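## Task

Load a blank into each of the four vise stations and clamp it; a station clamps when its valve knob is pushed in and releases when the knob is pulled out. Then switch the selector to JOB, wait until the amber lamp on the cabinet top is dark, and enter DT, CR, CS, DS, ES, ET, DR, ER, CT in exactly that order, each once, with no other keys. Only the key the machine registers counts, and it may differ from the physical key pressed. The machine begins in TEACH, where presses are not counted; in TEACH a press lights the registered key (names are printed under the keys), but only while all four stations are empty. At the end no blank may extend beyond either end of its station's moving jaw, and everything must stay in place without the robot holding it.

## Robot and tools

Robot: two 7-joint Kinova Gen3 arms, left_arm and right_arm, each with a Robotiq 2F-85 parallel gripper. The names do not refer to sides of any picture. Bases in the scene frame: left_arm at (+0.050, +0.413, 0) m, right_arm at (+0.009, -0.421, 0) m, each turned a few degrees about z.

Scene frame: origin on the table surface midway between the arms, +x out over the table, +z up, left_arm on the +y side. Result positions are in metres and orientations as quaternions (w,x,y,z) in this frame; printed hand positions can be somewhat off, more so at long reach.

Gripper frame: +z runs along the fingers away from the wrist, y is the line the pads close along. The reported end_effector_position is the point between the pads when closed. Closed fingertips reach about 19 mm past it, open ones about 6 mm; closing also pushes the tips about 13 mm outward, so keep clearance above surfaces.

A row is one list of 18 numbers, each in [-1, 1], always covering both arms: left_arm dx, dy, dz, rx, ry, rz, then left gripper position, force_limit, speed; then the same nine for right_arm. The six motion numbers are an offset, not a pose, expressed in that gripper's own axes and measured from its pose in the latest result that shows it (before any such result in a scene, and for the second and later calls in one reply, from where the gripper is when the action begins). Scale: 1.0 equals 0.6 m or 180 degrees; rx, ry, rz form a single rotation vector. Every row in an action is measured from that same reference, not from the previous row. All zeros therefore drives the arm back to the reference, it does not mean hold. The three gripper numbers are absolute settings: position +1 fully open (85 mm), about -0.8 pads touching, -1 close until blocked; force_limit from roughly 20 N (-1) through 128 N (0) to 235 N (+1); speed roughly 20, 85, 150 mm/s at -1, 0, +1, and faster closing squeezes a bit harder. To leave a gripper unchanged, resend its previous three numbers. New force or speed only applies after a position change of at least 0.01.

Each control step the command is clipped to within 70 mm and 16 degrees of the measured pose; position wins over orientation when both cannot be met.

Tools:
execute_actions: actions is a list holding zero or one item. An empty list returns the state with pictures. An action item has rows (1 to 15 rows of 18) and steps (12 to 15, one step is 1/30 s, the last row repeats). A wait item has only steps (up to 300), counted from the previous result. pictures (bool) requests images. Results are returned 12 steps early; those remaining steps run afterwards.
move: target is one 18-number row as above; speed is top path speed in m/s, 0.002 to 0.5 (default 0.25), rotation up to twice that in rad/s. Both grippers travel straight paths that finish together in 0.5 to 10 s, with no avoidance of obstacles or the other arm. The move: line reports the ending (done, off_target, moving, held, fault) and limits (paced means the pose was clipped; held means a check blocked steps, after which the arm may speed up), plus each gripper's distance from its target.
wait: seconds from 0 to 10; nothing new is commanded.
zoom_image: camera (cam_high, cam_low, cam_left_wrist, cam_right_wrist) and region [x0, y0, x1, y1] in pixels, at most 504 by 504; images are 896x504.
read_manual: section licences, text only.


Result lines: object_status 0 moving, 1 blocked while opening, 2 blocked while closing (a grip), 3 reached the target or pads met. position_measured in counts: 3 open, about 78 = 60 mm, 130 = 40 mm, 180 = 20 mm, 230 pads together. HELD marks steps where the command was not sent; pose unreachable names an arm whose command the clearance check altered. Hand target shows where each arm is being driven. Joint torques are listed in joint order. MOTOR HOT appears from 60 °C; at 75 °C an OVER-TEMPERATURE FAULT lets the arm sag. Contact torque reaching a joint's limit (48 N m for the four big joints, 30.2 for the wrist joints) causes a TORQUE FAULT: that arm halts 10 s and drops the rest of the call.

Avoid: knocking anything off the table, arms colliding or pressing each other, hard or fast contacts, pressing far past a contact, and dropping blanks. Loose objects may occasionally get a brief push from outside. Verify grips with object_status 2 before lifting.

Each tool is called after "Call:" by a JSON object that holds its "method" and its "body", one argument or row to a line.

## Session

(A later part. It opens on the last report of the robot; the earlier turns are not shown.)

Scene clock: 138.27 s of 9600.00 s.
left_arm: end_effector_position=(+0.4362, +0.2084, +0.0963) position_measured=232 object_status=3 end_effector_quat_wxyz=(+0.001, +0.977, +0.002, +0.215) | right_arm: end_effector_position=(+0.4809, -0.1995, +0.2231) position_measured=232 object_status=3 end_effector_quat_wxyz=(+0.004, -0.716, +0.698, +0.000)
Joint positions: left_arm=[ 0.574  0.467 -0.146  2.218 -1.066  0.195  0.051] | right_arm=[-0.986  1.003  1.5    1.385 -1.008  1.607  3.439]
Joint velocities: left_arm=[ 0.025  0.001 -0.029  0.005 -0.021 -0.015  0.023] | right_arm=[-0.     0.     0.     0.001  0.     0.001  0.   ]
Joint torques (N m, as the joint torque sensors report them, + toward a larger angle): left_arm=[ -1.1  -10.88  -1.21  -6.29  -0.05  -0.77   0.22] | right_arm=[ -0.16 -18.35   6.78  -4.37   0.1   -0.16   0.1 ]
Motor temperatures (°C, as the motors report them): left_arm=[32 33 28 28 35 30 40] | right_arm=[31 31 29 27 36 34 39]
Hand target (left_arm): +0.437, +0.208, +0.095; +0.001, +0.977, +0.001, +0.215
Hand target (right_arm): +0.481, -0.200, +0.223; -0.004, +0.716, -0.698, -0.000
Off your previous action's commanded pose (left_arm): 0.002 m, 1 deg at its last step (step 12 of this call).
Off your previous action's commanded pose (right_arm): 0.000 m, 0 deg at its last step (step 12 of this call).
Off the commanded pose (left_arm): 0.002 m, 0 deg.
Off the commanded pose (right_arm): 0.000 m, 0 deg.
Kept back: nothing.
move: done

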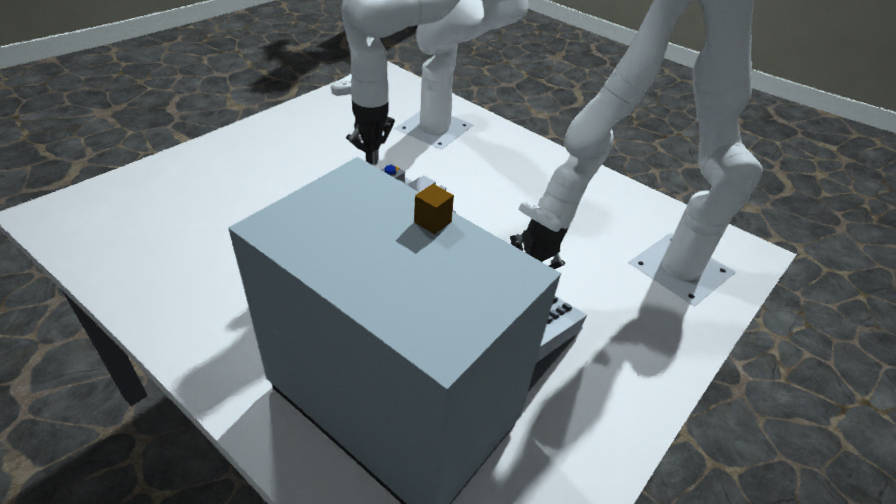

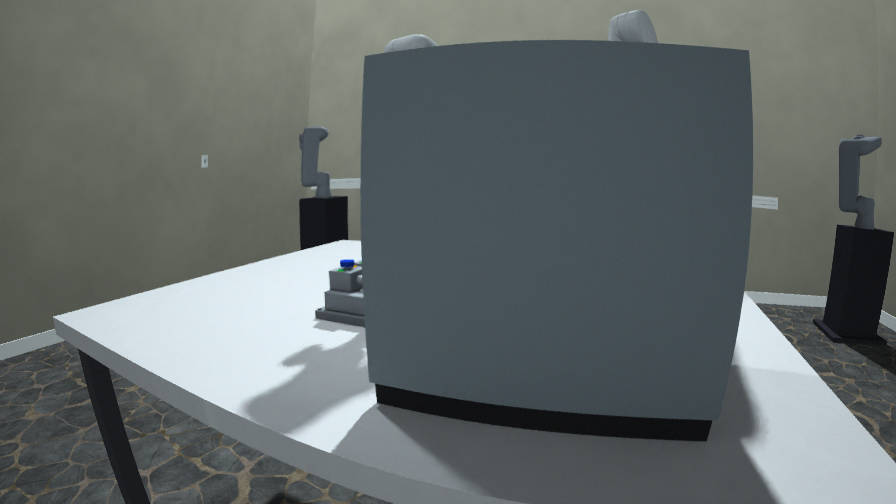

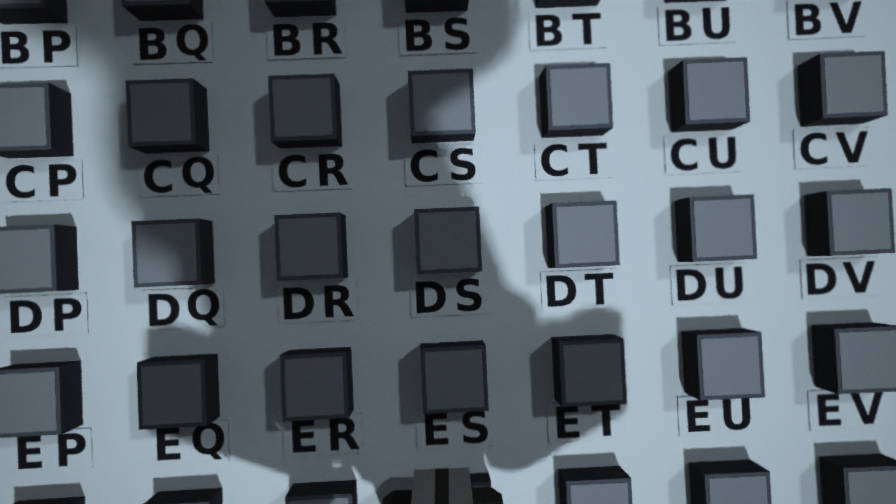

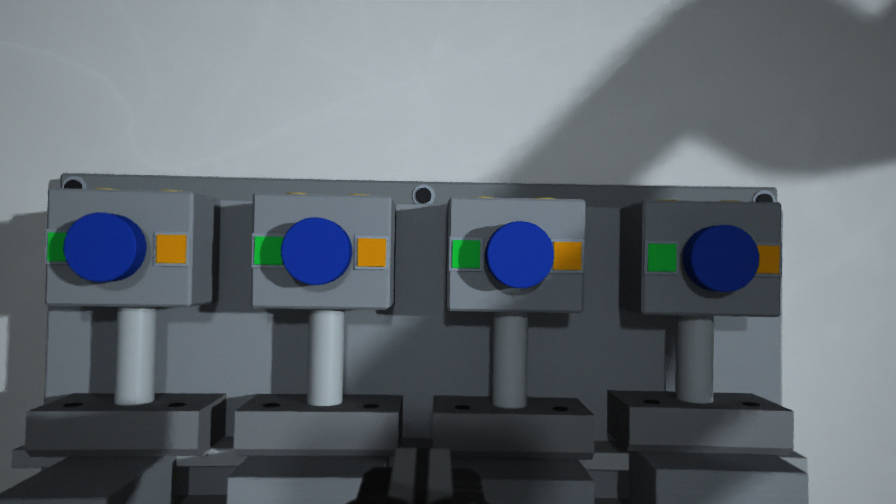

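Call:
{"method": "execute_actions", "body": {
  "actions": [
    {"rows":[[0,0,-0.01,0,0,0,-1,0,1,0,0,0,0,0,0,-1,0,1],[0,0,-0.02,0,0,0,-1,0,1,0,0,0,0,0,0,-1,0,1],[0,0,-0.02,0,0,0,-1,0,1,0,0,0,0,0,0,-1,0,1],[0,0,-0.02,0,0,0,-1,0,1,0,0,0,0,0,0,-1,0,1],[0,0,-0.02,0,0,0,-1,0,1,0,0,0,0,0,0,-1,0,1],[0,0.02,-0.02,0,0,0,-1,0,1,0,0,0,0,0,0,-1,0,1],[-0.001,0.045,-0.02,0,0,0,-1,0,1,0,0,0,0,0,0,-1,0,1],[-0.001,0.064,-0.02,0,0,0,-1,0,1,0,0,0,0,0,0,-1,0,1]],"steps":15}
  ]
}}

Call:
{"method": "move", "body": {
  "target": [0,0,0.0232,0,0,0,-1,0,1,0,0,0,0,0,0,-1,0,1],
  "speed": 0.03
}}

Call:
{"method": "execute_actions", "body": {
  "actions": [
    {"rows":[[0,0,-0.01,0,0,0,-1,0,1,0,0,0,0,0,0,-1,0,1],[0,0,-0.02,0,0,0,-1,0,1,0,0,0,0,0,0,-1,0,1]],"steps":12}
  ]
}}

Call:
{"method": "move", "body": {
  "target": [0.057,-0.115,0,0,0,0,-1,0,1,0,0,0,0,0,0,-1,0,1],
  "speed": 0.13
}}

Scene clock: 139.63 s of 9600.00 s.
left_arm: end_effector_position=(+0.4355, +0.2087, +0.1009) position_measured=232 object_status=3 end_effector_quat_wxyz=(+0.002, +0.976, +0.003, +0.217) | right_arm: end_effector_position=(+0.4809, -0.1995, +0.2231) position_measured=232 object_status=3 end_effector_quat_wxyz=(+0.004, -0.716, +0.698, +0.000)
Joint positions: left_arm=[ 0.566  0.452 -0.135  2.221 -1.058  0.205  0.043] | right_arm=[-0.986  1.003  1.5    1.385 -1.008  1.607  3.439]
Joint velocities: left_arm=[-0.132 -0.228  0.254  0.034  0.198  0.227 -0.195] | right_arm=[-0.001 -0.    -0.    -0.001  0.    -0.001  0.001]
Joint torques (N m, as the joint torque sensors report them, + toward a larger angle): left_arm=[  0.66 -13.97   0.48  -4.28   0.03  -0.17  -0.16] | right_arm=[ -0.36 -18.35   6.84  -4.63   0.2   -0.21  -0.03]
Motor temperatures (°C, as the motors report them): left_arm=[32 33 28 28 35 30 40] | right_arm=[31 31 29 27 36 34 39]
Steps of this call (steps 1 to 38: nothing new was sent; steps 39 to 41: the first 3 steps of this action). Readings (end_effector_position | what the end effector reports):
39: left_arm (+0.4363, +0.2084, +0.0967) | right_arm (+0.4809, -0.1995, +0.2231) | left_arm position_measured=232 object_status=3 | right_arm position_measured=232 object_status=3
40: left_arm (+0.4361, +0.2086, +0.0984) | right_arm (+0.4809, -0.1995, +0.2231) | left_arm position_measured=232 object_status=3 | right_arm position_measured=232 object_status=3
41: the state above

Scene clock: 141.00 s of 9600.00 s.
left_arm: end_effector_position=(+0.4361, +0.1700, +0.0959) position_measured=232 object_status=3 end_effector_quat_wxyz=(+0.002, +0.976, +0.001, +0.216) | right_arm: end_effector_position=(+0.4809, -0.1995, +0.2231) position_measured=232 object_status=3 end_effector_quat_wxyz=(+0.004, -0.716, +0.698, +0.000)
Joint positions: left_arm=[ 0.608  0.499 -0.073  2.144 -0.999  0.28   0.058] | right_arm=[-0.986  1.003  1.5    1.385 -1.008  1.607  3.439]
Joint velocities: left_arm=[ 0.009 -0.    -0.009  0.002 -0.009 -0.006  0.011] | right_arm=[-0.002 -0.     0.001  0.    -0.001 -0.     0.   ]
Joint torques (N m, as the joint torque sensors report them, + toward a larger angle): left_arm=[ -0.67 -12.83  -0.86  -5.86  -0.2   -0.99   0.19] | right_arm=[ -0.21 -18.23   6.85  -4.55  -0.01  -0.25  -0.01]
Motor temperatures (°C, as the motors report them): left_arm=[32 33 28 28 35 30 40] | right_arm=[31 31 29 27 36 34 39]
Hand target (left_arm): +0.437, +0.170, +0.095; +0.001, +0.976, +0.001, +0.216
Hand target (right_arm): +0.481, -0.200, +0.223; -0.004, +0.716, -0.698, -0.000
Off your previous action's commanded pose (left_arm): 0.002 m, 0 deg at its last step (step 12 of this call).
Off your previous action's commanded pose (right_arm): 0.000 m, 0 deg at its last step (step 12 of this call).
Off the commanded pose (left_arm): 0.001 m, 0 deg.
Off the commanded pose (right_arm): 0.000 m, 0 deg.
Kept back: nothing.
move: done

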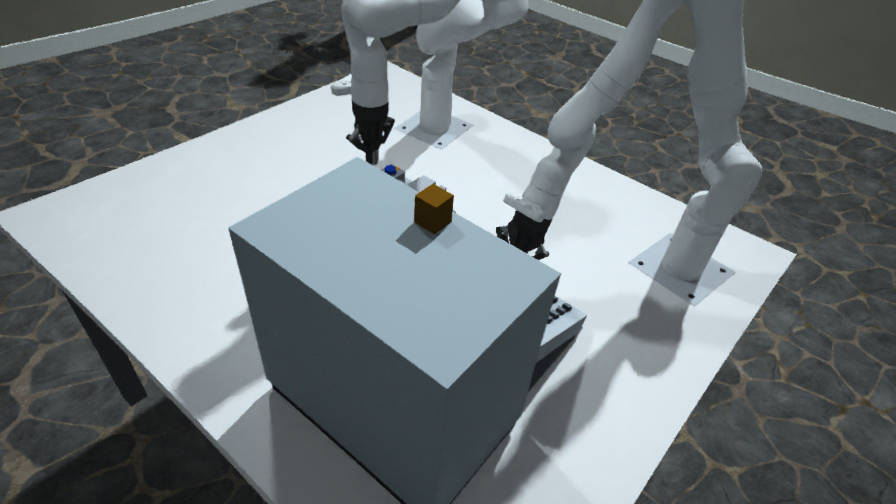

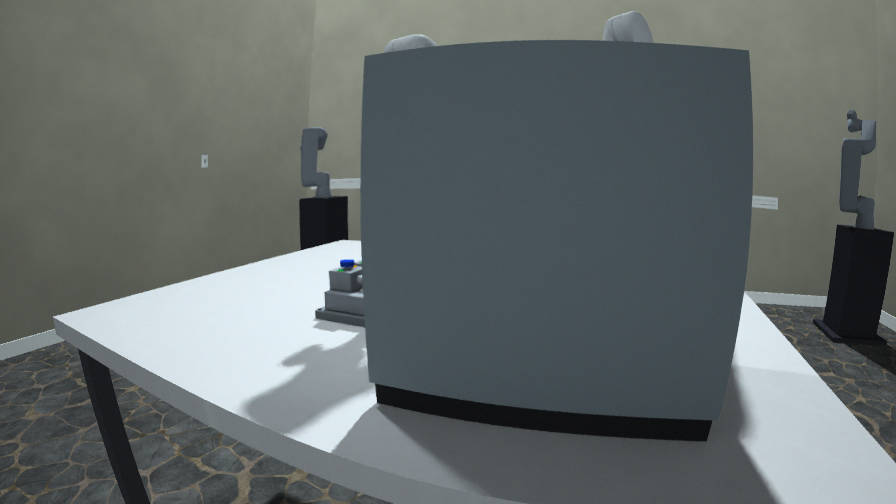

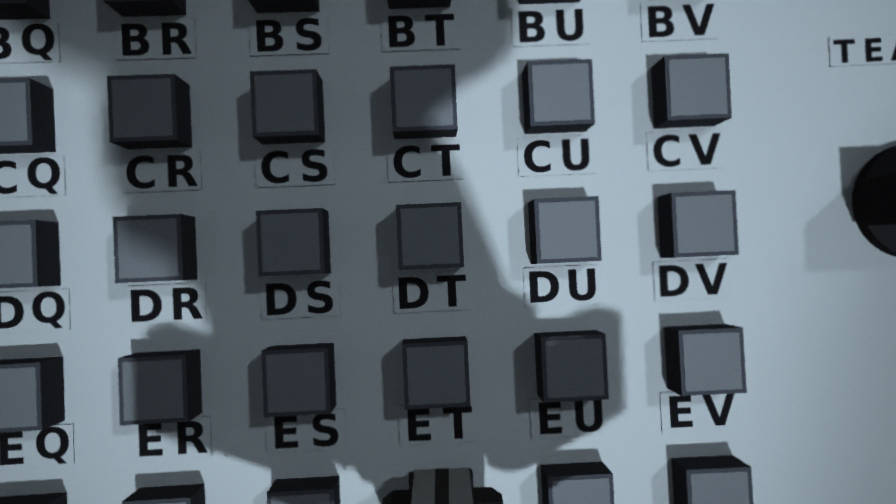

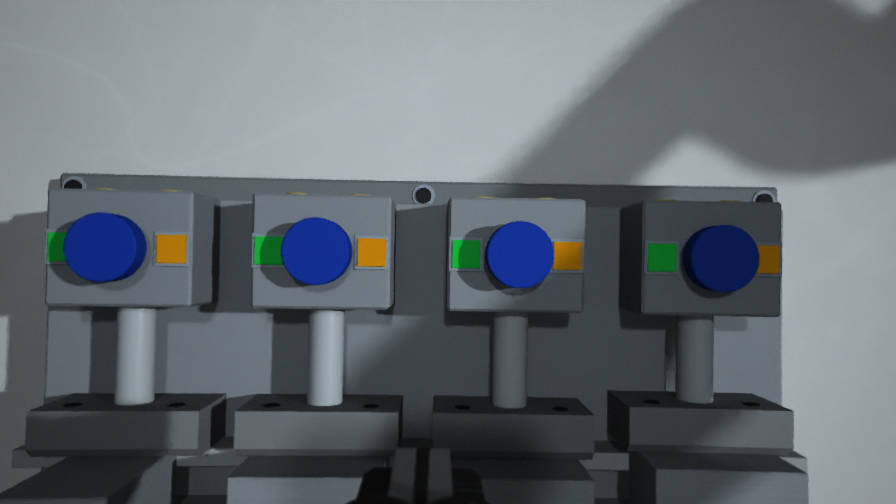

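Scene clock: 141.03 s of 9600.00 s.
left_arm: end_effector_position=(+0.4361, +0.1700, +0.0959) position_measured=232 object_status=3 end_effector_quat_wxyz=(+0.002, +0.976, +0.001, +0.216) | right_arm: end_effector_position=(+0.4809, -0.1995, +0.2231) position_measured=232 object_status=3 end_effector_quat_wxyz=(+0.004, -0.716, +0.698, +0.000)
Joint positions: left_arm=[ 0.608  0.499 -0.073  2.144 -0.999  0.28   0.059] | right_arm=[-0.986  1.003  1.5    1.385 -1.008  1.607  3.439]
Joint velocities: left_arm=[ 0.005  0.002 -0.007  0.002 -0.005 -0.004  0.007] | right_arm=[ 0.001 -0.     0.    -0.     0.    -0.001  0.   ]
Joint torques (N m, as the joint torque sensors report them, + toward a larger angle): left_arm=[ -0.06 -12.93  -0.63  -5.55   0.25  -0.71   0.42] | right_arm=[ -0.14 -18.33   6.99  -4.57   0.12  -0.24  -0.02]
Motor temperatures (°C, as the motors report them): left_arm=[32 33 28 28 35 30 40] | right_arm=[31 31 29 27 36 34 39]
Kept back: the last 12 steps of this action, its rows measured from the state above.
Steps of this call (step 1: nothing new was sent). Readings (end_effector_position | what the end effector reports):
1: the state above

Scene clock: 142.50 s of 9600.00 s.
left_arm: end_effector_position=(+0.4606, +0.2378, +0.1199) position_measured=232 object_status=3 end_effector_quat_wxyz=(+0.002, +0.976, -0.000, +0.216) | right_arm: end_effector_position=(+0.4809, -0.1995, +0.2231) position_measured=232 object_status=3 end_effector_quat_wxyz=(+0.004, -0.716, +0.698, +0.000)
Joint positions: left_arm=[ 0.326  0.406  0.024  2.193 -0.943  0.252 -0.201] | right_arm=[-0.986  1.003  1.5    1.385 -1.008  1.607  3.439]
Joint velocities: left_arm=[-0.041 -0.002  0.028 -0.006  0.028  0.011 -0.037] | right_arm=[-0.     0.     0.     0.    -0.001 -0.     0.   ]
Joint torques (N m, as the joint torque sensors report them, + toward a larger angle): left_arm=[  0.25 -14.08   1.1   -5.26   0.06  -0.42   0.27] | right_arm=[ -0.3  -18.44   6.86  -4.47   0.15  -0.22   0.06]
Motor temperatures (°C, as the motors report them): left_arm=[32 33 28 28 35 30 40] | right_arm=[31 31 29 27 36 34 39]
Hand target (left_arm): +0.461, +0.239, +0.120; +0.002, +0.976, +0.001, +0.216
Hand target (right_arm): +0.481, -0.200, +0.223; -0.004, +0.716, -0.698, -0.000
Off your previous action's commanded pose (left_arm): 0.001 m, 0 deg at its last step (step 12 of this call).
Off your previous action's commanded pose (right_arm): 0.000 m, 0 deg at its last step (step 12 of this call).
Off the commanded pose (left_arm): 0.002 m, 0 deg.
Off the commanded pose (right_arm): 0.000 m, 0 deg.
Kept back: nothing.
move: done

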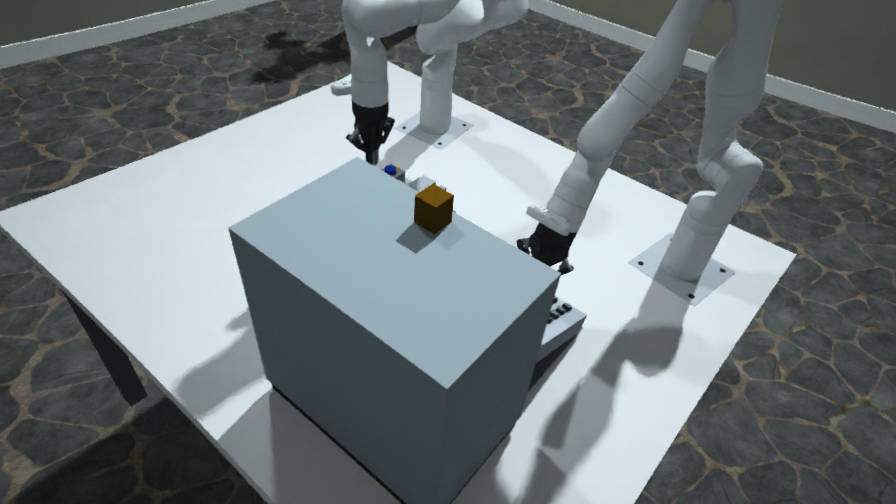

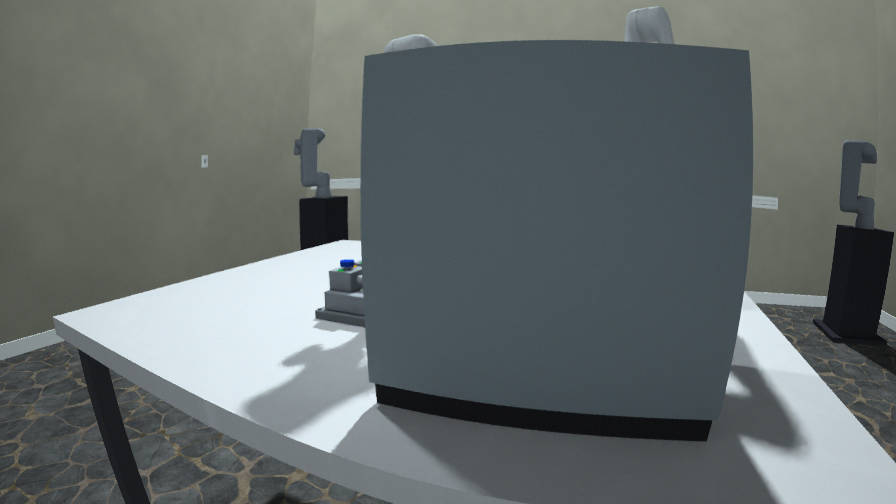

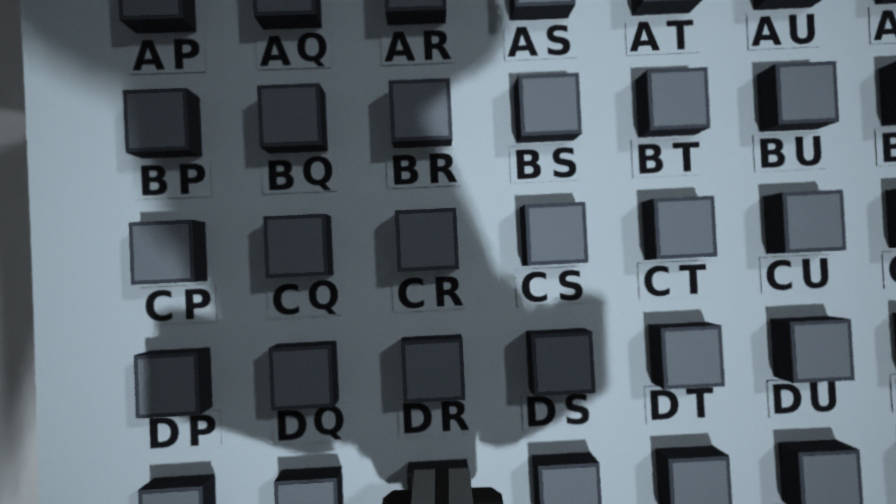

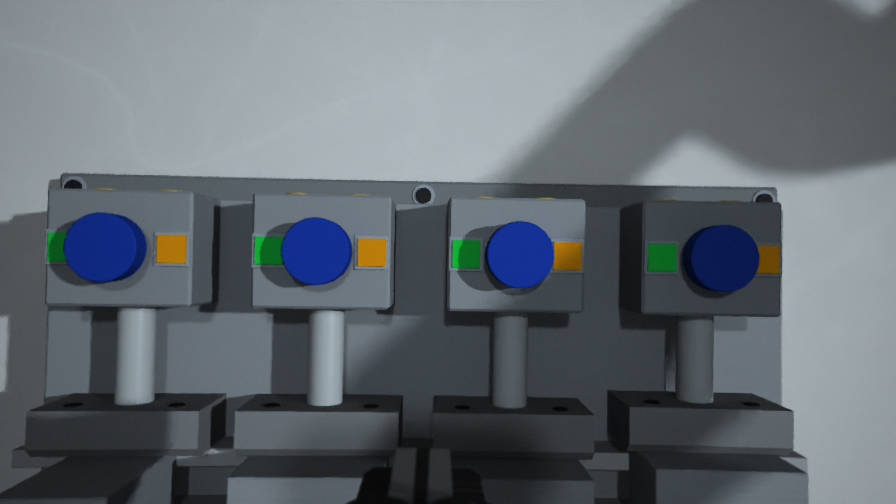

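Call:
{"method": "execute_actions", "body": {
  "actions": []
}}

Scene clock: 143.97 s of 9600.00 s.
left_arm: end_effector_position=(+0.4611, +0.2388, +0.1200) position_measured=232 object_status=3 end_effector_quat_wxyz=(+0.002, +0.976, +0.001, +0.216) | right_arm: end_effector_position=(+0.4809, -0.1995, +0.2231) position_measured=232 object_status=3 end_effector_quat_wxyz=(+0.004, -0.716, +0.698, +0.000)
Joint positions: left_arm=[ 0.321  0.406  0.026  2.192 -0.941  0.253 -0.203] | right_arm=[-0.986  1.003  1.5    1.385 -1.008  1.607  3.439]
Joint velocities: left_arm=[ 0.001  0.    -0.001 -0.    -0.001  0.001  0.   ] | right_arm=[ 0.001 -0.    -0.    -0.     0.001  0.     0.   ]
Joint torques (N m, as the joint torque sensors report them, + toward a larger angle): left_arm=[  0.1  -14.34   0.55  -4.85   0.12  -0.54   0.21] | right_arm=[ -0.06 -18.38   6.79  -4.43   0.14  -0.27   0.01]
Motor temperatures (°C, as the motors report them): left_arm=[32 33 28 28 35 30 40] | right_arm=[31 31 29 27 36 34 39]
Hand target (left_arm): +0.461, +0.239, +0.120; +0.002, +0.976, +0.001, +0.216
Hand target (right_arm): +0.481, -0.200, +0.223; -0.004, +0.716, -0.698, -0.000
Off the commanded pose (left_arm): 0.001 m, 0 deg.
Off the commanded pose (right_arm): 0.000 m, 0 deg.
Kept back: nothing.
Steps of this call (steps 1 to 44: nothing new was sent). Readings (end_effector_position | what the end effector reports):
1: left_arm (+0.4607, +0.2379, +0.1199) | right_arm (+0.4809, -0.1995, +0.2231) | left_arm position_measured=232 object_status=3 | right_arm position_measured=232 object_status=3
2: left_arm (+0.4608, +0.2381, +0.1199) | right_arm (+0.4809, -0.1995, +0.2231) | left_arm position_measured=232 object_status=3 | right_arm position_measured=232 object_status=3
4: left_arm (+0.4609, +0.2384, +0.1200) | right_arm (+0.4809, -0.1995, +0.2231) | left_arm position_measured=232 object_status=3 | right_arm position_measured=232 object_status=3
8: left_arm (+0.4611, +0.2386, +0.1200) | right_arm (+0.4809, -0.1995, +0.2231) | left_arm position_measured=232 object_status=3 | right_arm position_measured=232 object_status=3
44: the state above

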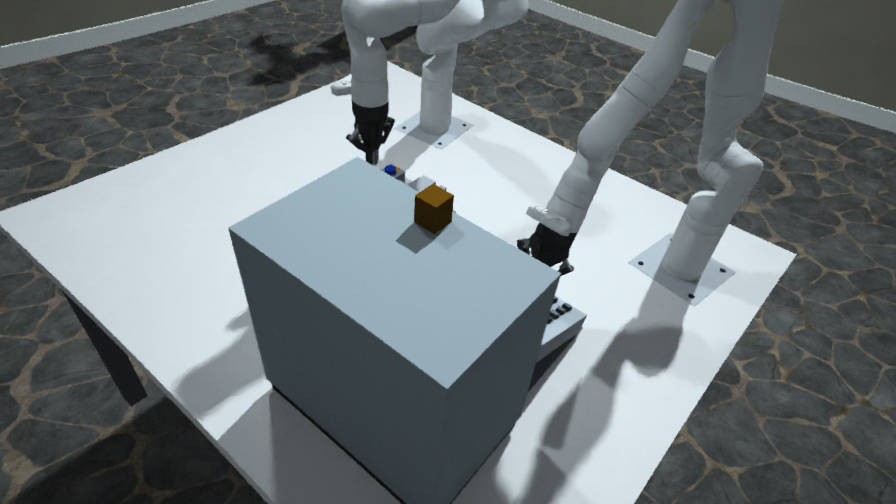

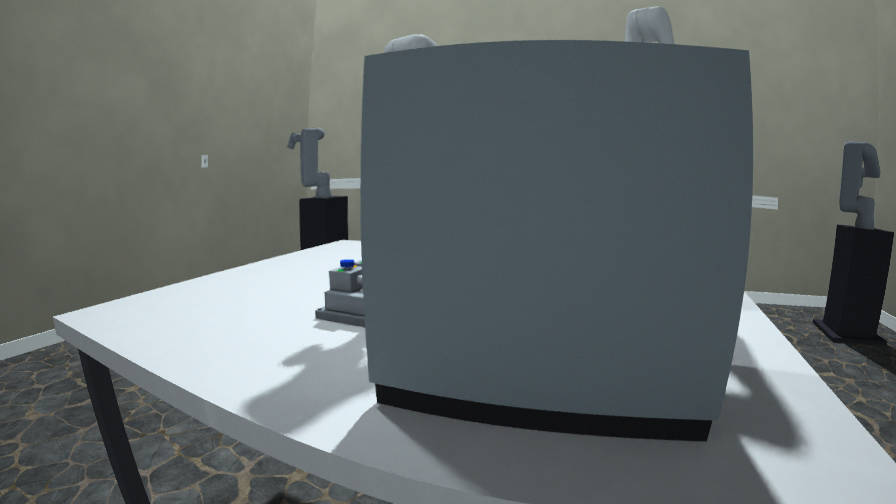

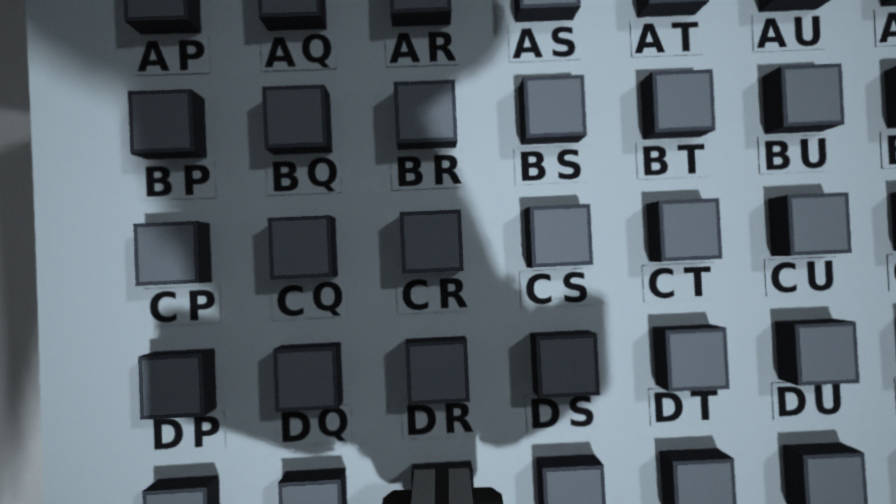

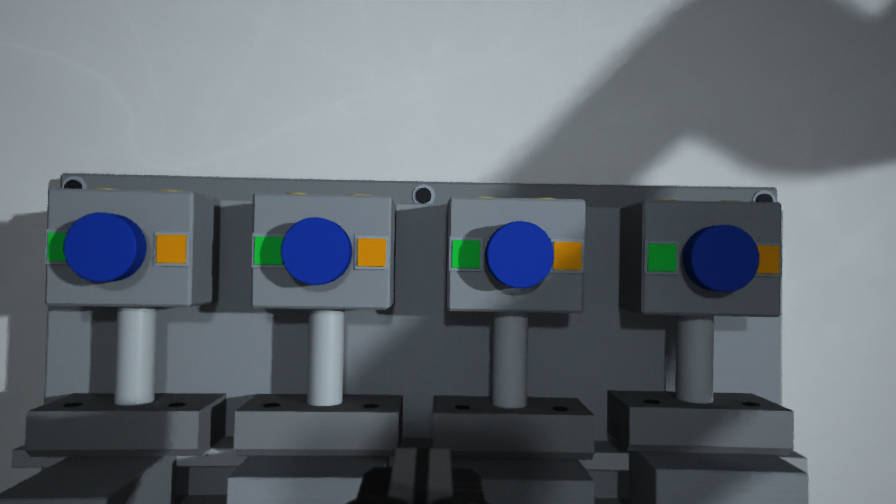

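Call:
{"method": "move", "body": {
  "target": [0,-0.001,0.02,0,0,0,-1,0,1,0,0,0,0,0,0,-1,0,1],
  "speed": 0.03
}}

Scene clock: 144.90 s of 9600.00 s.
left_arm: end_effector_position=(+0.4655, +0.2391, +0.1106) position_measured=232 object_status=3 end_effector_quat_wxyz=(+0.002, +0.976, +0.001, +0.216) | right_arm: end_effector_position=(+0.4809, -0.1995, +0.2231) position_measured=232 object_status=3 end_effector_quat_wxyz=(+0.004, -0.716, +0.698, +0.000)
Joint positions: left_arm=[ 0.354  0.435 -0.026  2.191 -0.98   0.215 -0.165] | right_arm=[-0.986  1.003  1.5    1.385 -1.008  1.607  3.439]
Joint velocities: left_arm=[ 0.018  0.    -0.018  0.005 -0.015 -0.011  0.017] | right_arm=[0.    0.    0.    0.    0.    0.001 0.001]
Joint torques (N m, as the joint torque sensors report them, + toward a larger angle): left_arm=[ -0.95 -11.22  -1.02  -6.13   0.19  -1.11  -0.03] | right_arm=[ -0.28 -18.25   6.89  -4.46  -0.04  -0.15  -0.03]
Motor temperatures (°C, as the motors report them): left_arm=[32 33 28 28 35 30 40] | right_arm=[31 31 29 27 36 34 39]
Hand target (left_arm): +0.466, +0.239, +0.109; +0.002, +0.976, +0.001, +0.216
Hand target (right_arm): +0.481, -0.200, +0.223; -0.004, +0.716, -0.698, -0.000
Off the commanded pose (left_arm): 0.002 m, 0 deg.
Off the commanded pose (right_arm): 0.000 m, 0 deg.
Kept back: nothing.
move: done

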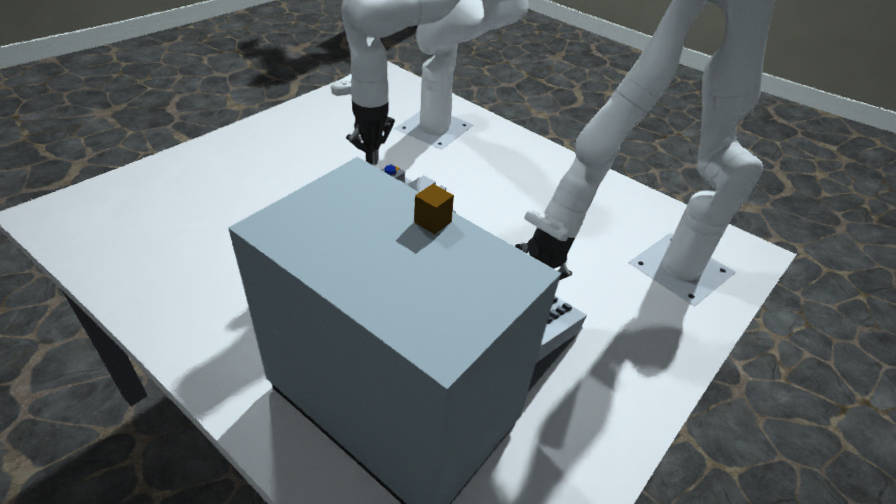

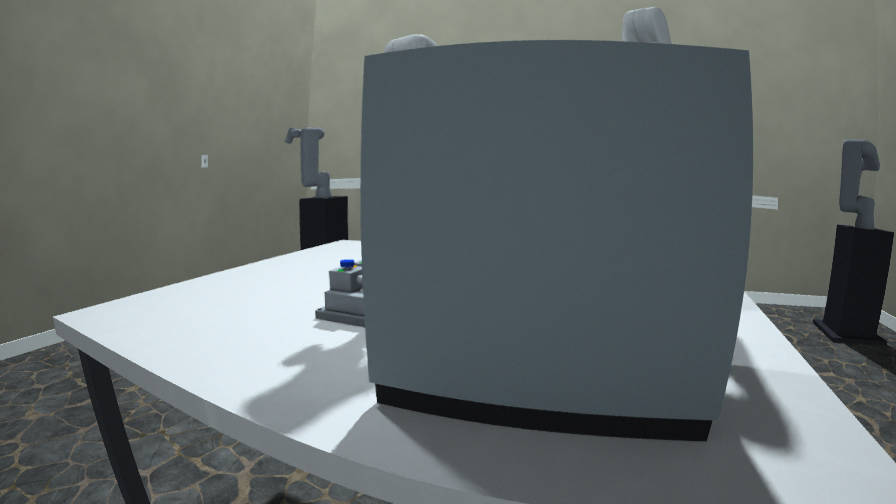

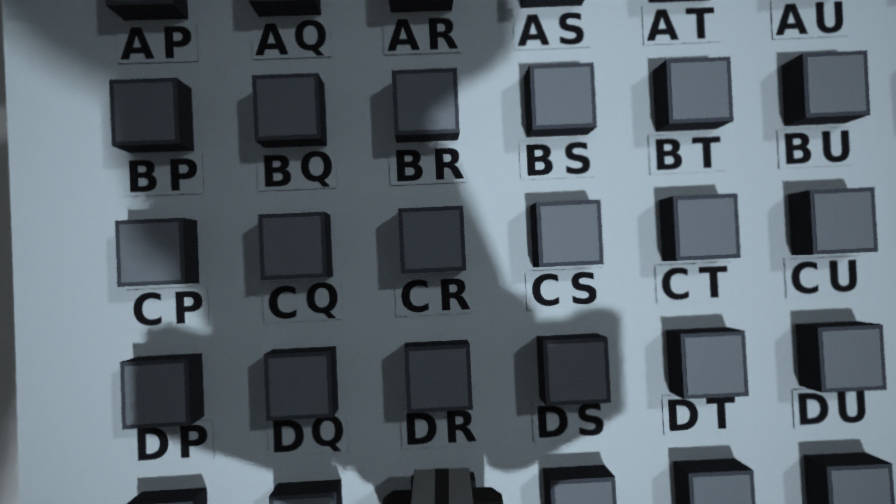

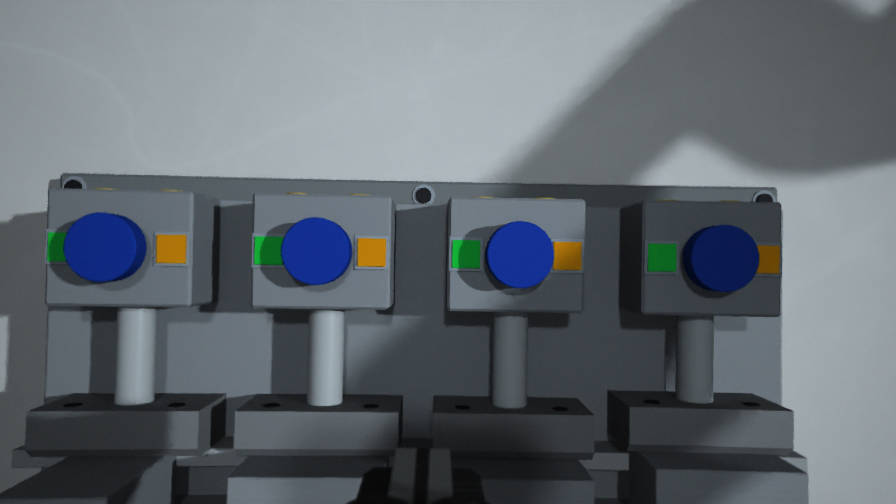

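Call:
{"method": "move", "body": {
  "target": [0,0,-0.02,0,0,0,-1,0,1,0,0,0,0,0,0,-1,0,1],
  "speed": 0.06
}}

Call:
{"method": "move", "body": {
  "target": [-0.056,0,0,0,0,0,-1,0,1,0,0,0,0,0,0,-1,0,1],
  "speed": 0.08
}}

Scene clock: 146.23 s of 9600.00 s.
left_arm: end_effector_position=(+0.4603, +0.2389, +0.1212) position_measured=232 object_status=3 end_effector_quat_wxyz=(+0.002, +0.976, +0.000, +0.216) | right_arm: end_effector_position=(+0.4809, -0.1995, +0.2231) position_measured=232 object_status=3 end_effector_quat_wxyz=(+0.004, -0.716, +0.698, +0.000)
Joint positions: left_arm=[ 0.32   0.401  0.028  2.195 -0.94   0.253 -0.205] | right_arm=[-0.986  1.003  1.5    1.385 -1.008  1.607  3.439]
Joint velocities: left_arm=[-0.01  -0.006  0.009 -0.001  0.011  0.008 -0.011] | right_arm=[ 0.001  0.     0.001 -0.    -0.001 -0.     0.001]
Joint torques (N m, as the joint torque sensors report them, + toward a larger angle): left_arm=[  0.47 -13.91   0.45  -5.05  -0.02  -0.47   0.26] | right_arm=[ -0.31 -18.43   6.83  -4.6    0.11  -0.26  -0.06]
Motor temperatures (°C, as the motors report them): left_arm=[32 33 28 28 35 30 40] | right_arm=[31 31 29 27 36 34 39]
Hand target (left_arm): +0.460, +0.239, +0.121; +0.002, +0.976, +0.001, +0.216
Hand target (right_arm): +0.481, -0.200, +0.223; -0.004, +0.716, -0.698, -0.000
Off the commanded pose (left_arm): 0.000 m, 0 deg.
Off the commanded pose (right_arm): 0.000 m, 0 deg.
Kept back: nothing.
move: done

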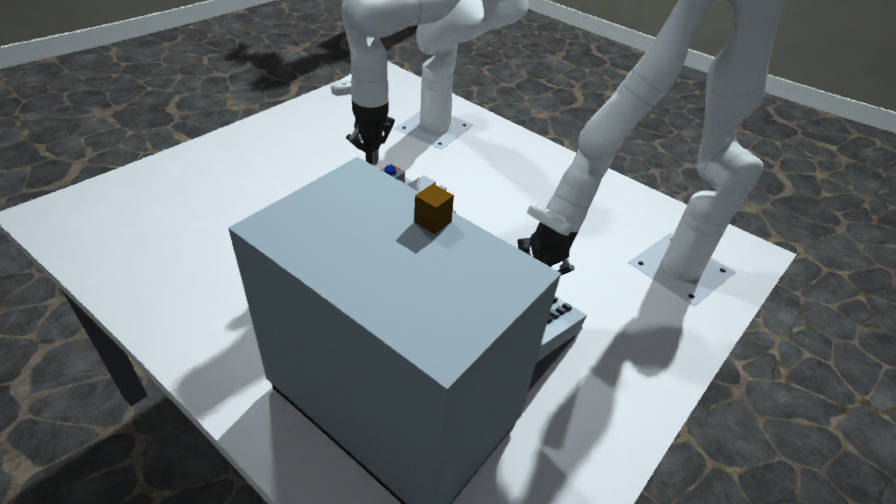

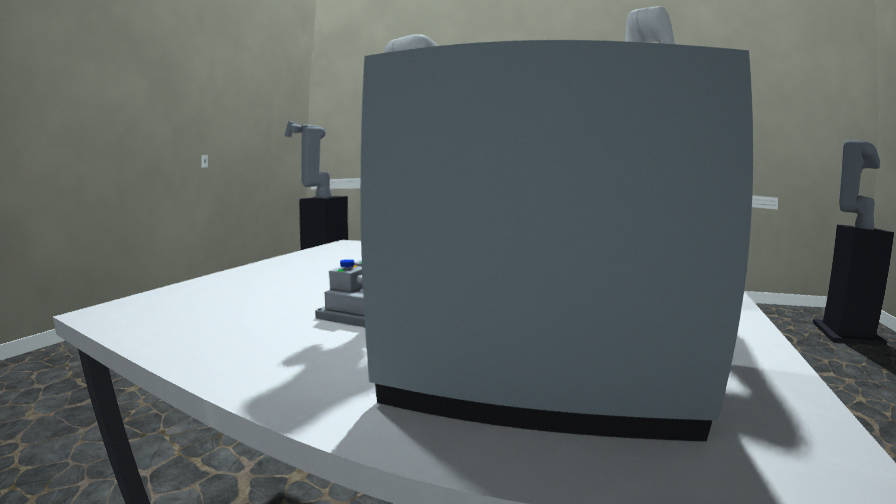

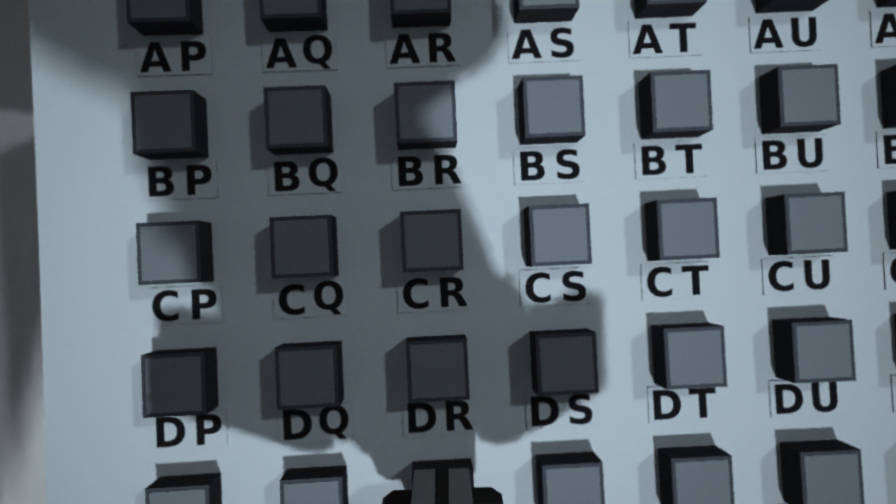

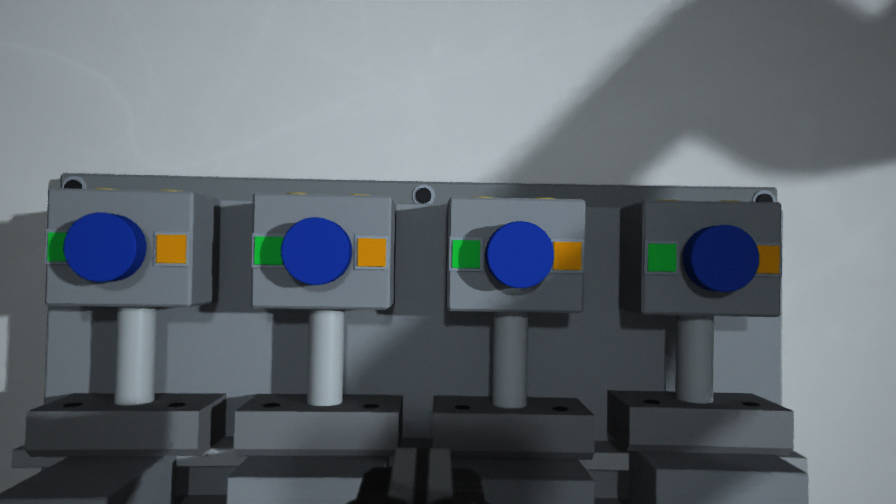

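Scene clock: 147.07 s of 9600.00 s.
left_arm: end_effector_position=(+0.4305, +0.2397, +0.1072) position_measured=232 object_status=3 end_effector_quat_wxyz=(+0.002, +0.977, +0.002, +0.215) | right_arm: end_effector_position=(+0.4809, -0.1995, +0.2231) position_measured=232 object_status=3 end_effector_quat_wxyz=(+0.004, -0.716, +0.698, +0.000)
Joint positions: left_arm=[ 0.515  0.405 -0.165  2.28  -1.068  0.161 -0.018] | right_arm=[-0.986  1.003  1.5    1.385 -1.008  1.607  3.439]
Joint velocities: left_arm=[ 0.096  0.007 -0.109  0.016 -0.066 -0.043  0.081] | right_arm=[-0.001 -0.001  0.     0.001  0.001  0.     0.001]
Joint torques (N m, as the joint torque sensors report them, + toward a larger angle): left_arm=[ -0.05 -13.53   0.07  -3.63   0.08  -0.22   0.12] | right_arm=[ -0.15 -18.48   6.8   -4.66   0.06  -0.27  -0.01]
Motor temperatures (°C, as the motors report them): left_arm=[32 33 28 28 35 30 40] | right_arm=[31 31 29 27 36 34 39]
Hand target (left_arm): +0.430, +0.239, +0.107; +0.002, +0.976, +0.001, +0.216
Hand target (right_arm): +0.481, -0.200, +0.223; -0.004, +0.716, -0.698, -0.000
Off the commanded pose (left_arm): 0.001 m, 0 deg.
Off the commanded pose (right_arm): 0.000 m, 0 deg.
Kept back: nothing.
move: done

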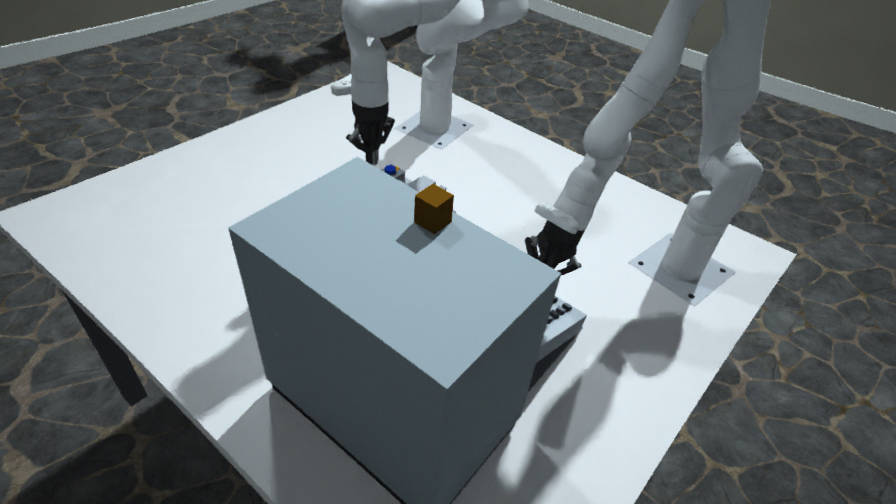

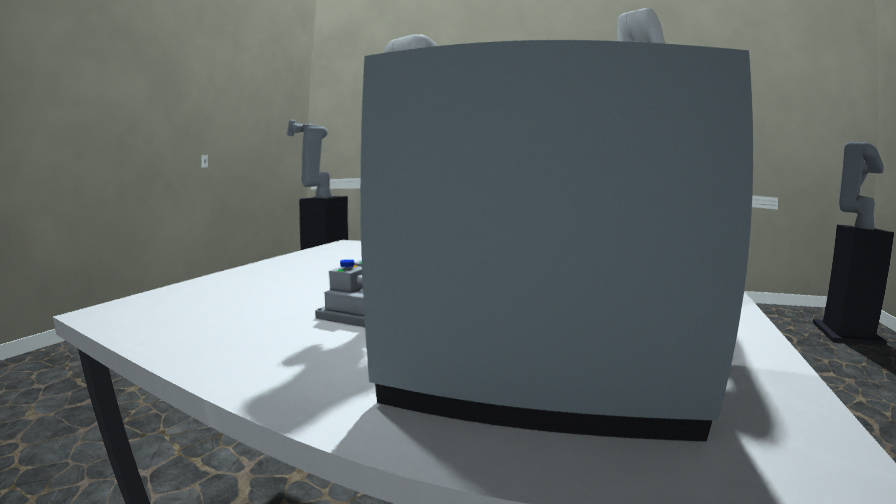

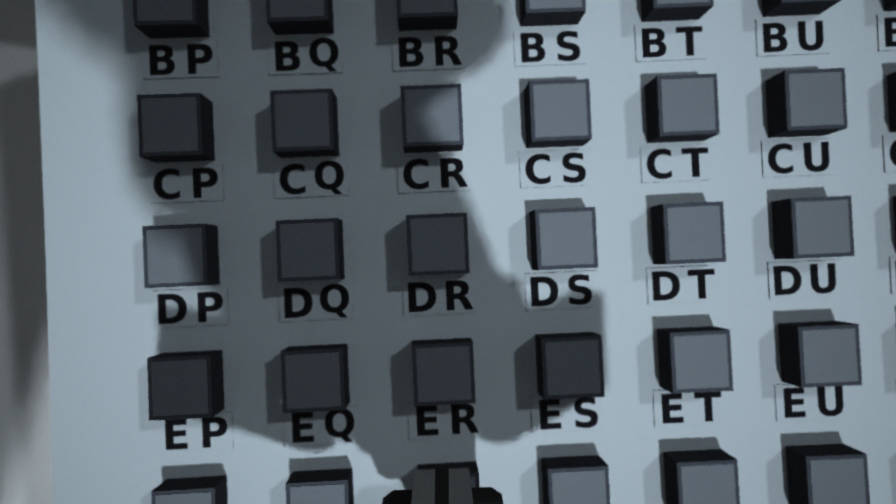

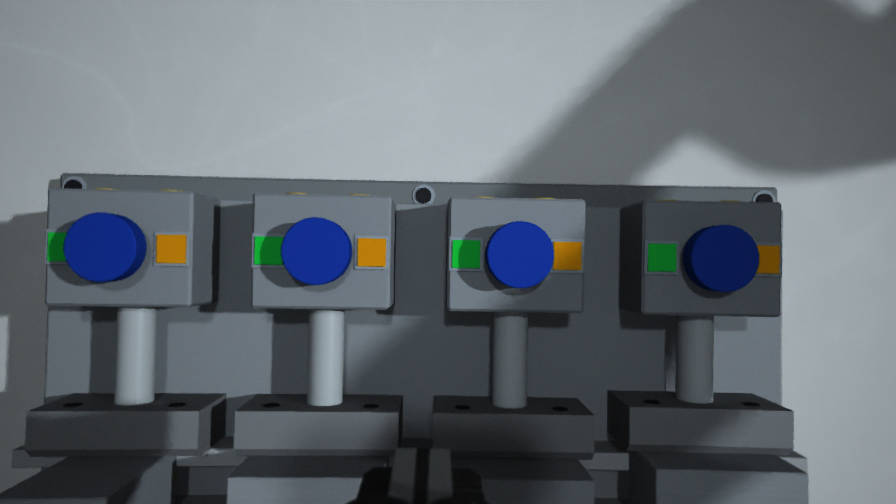

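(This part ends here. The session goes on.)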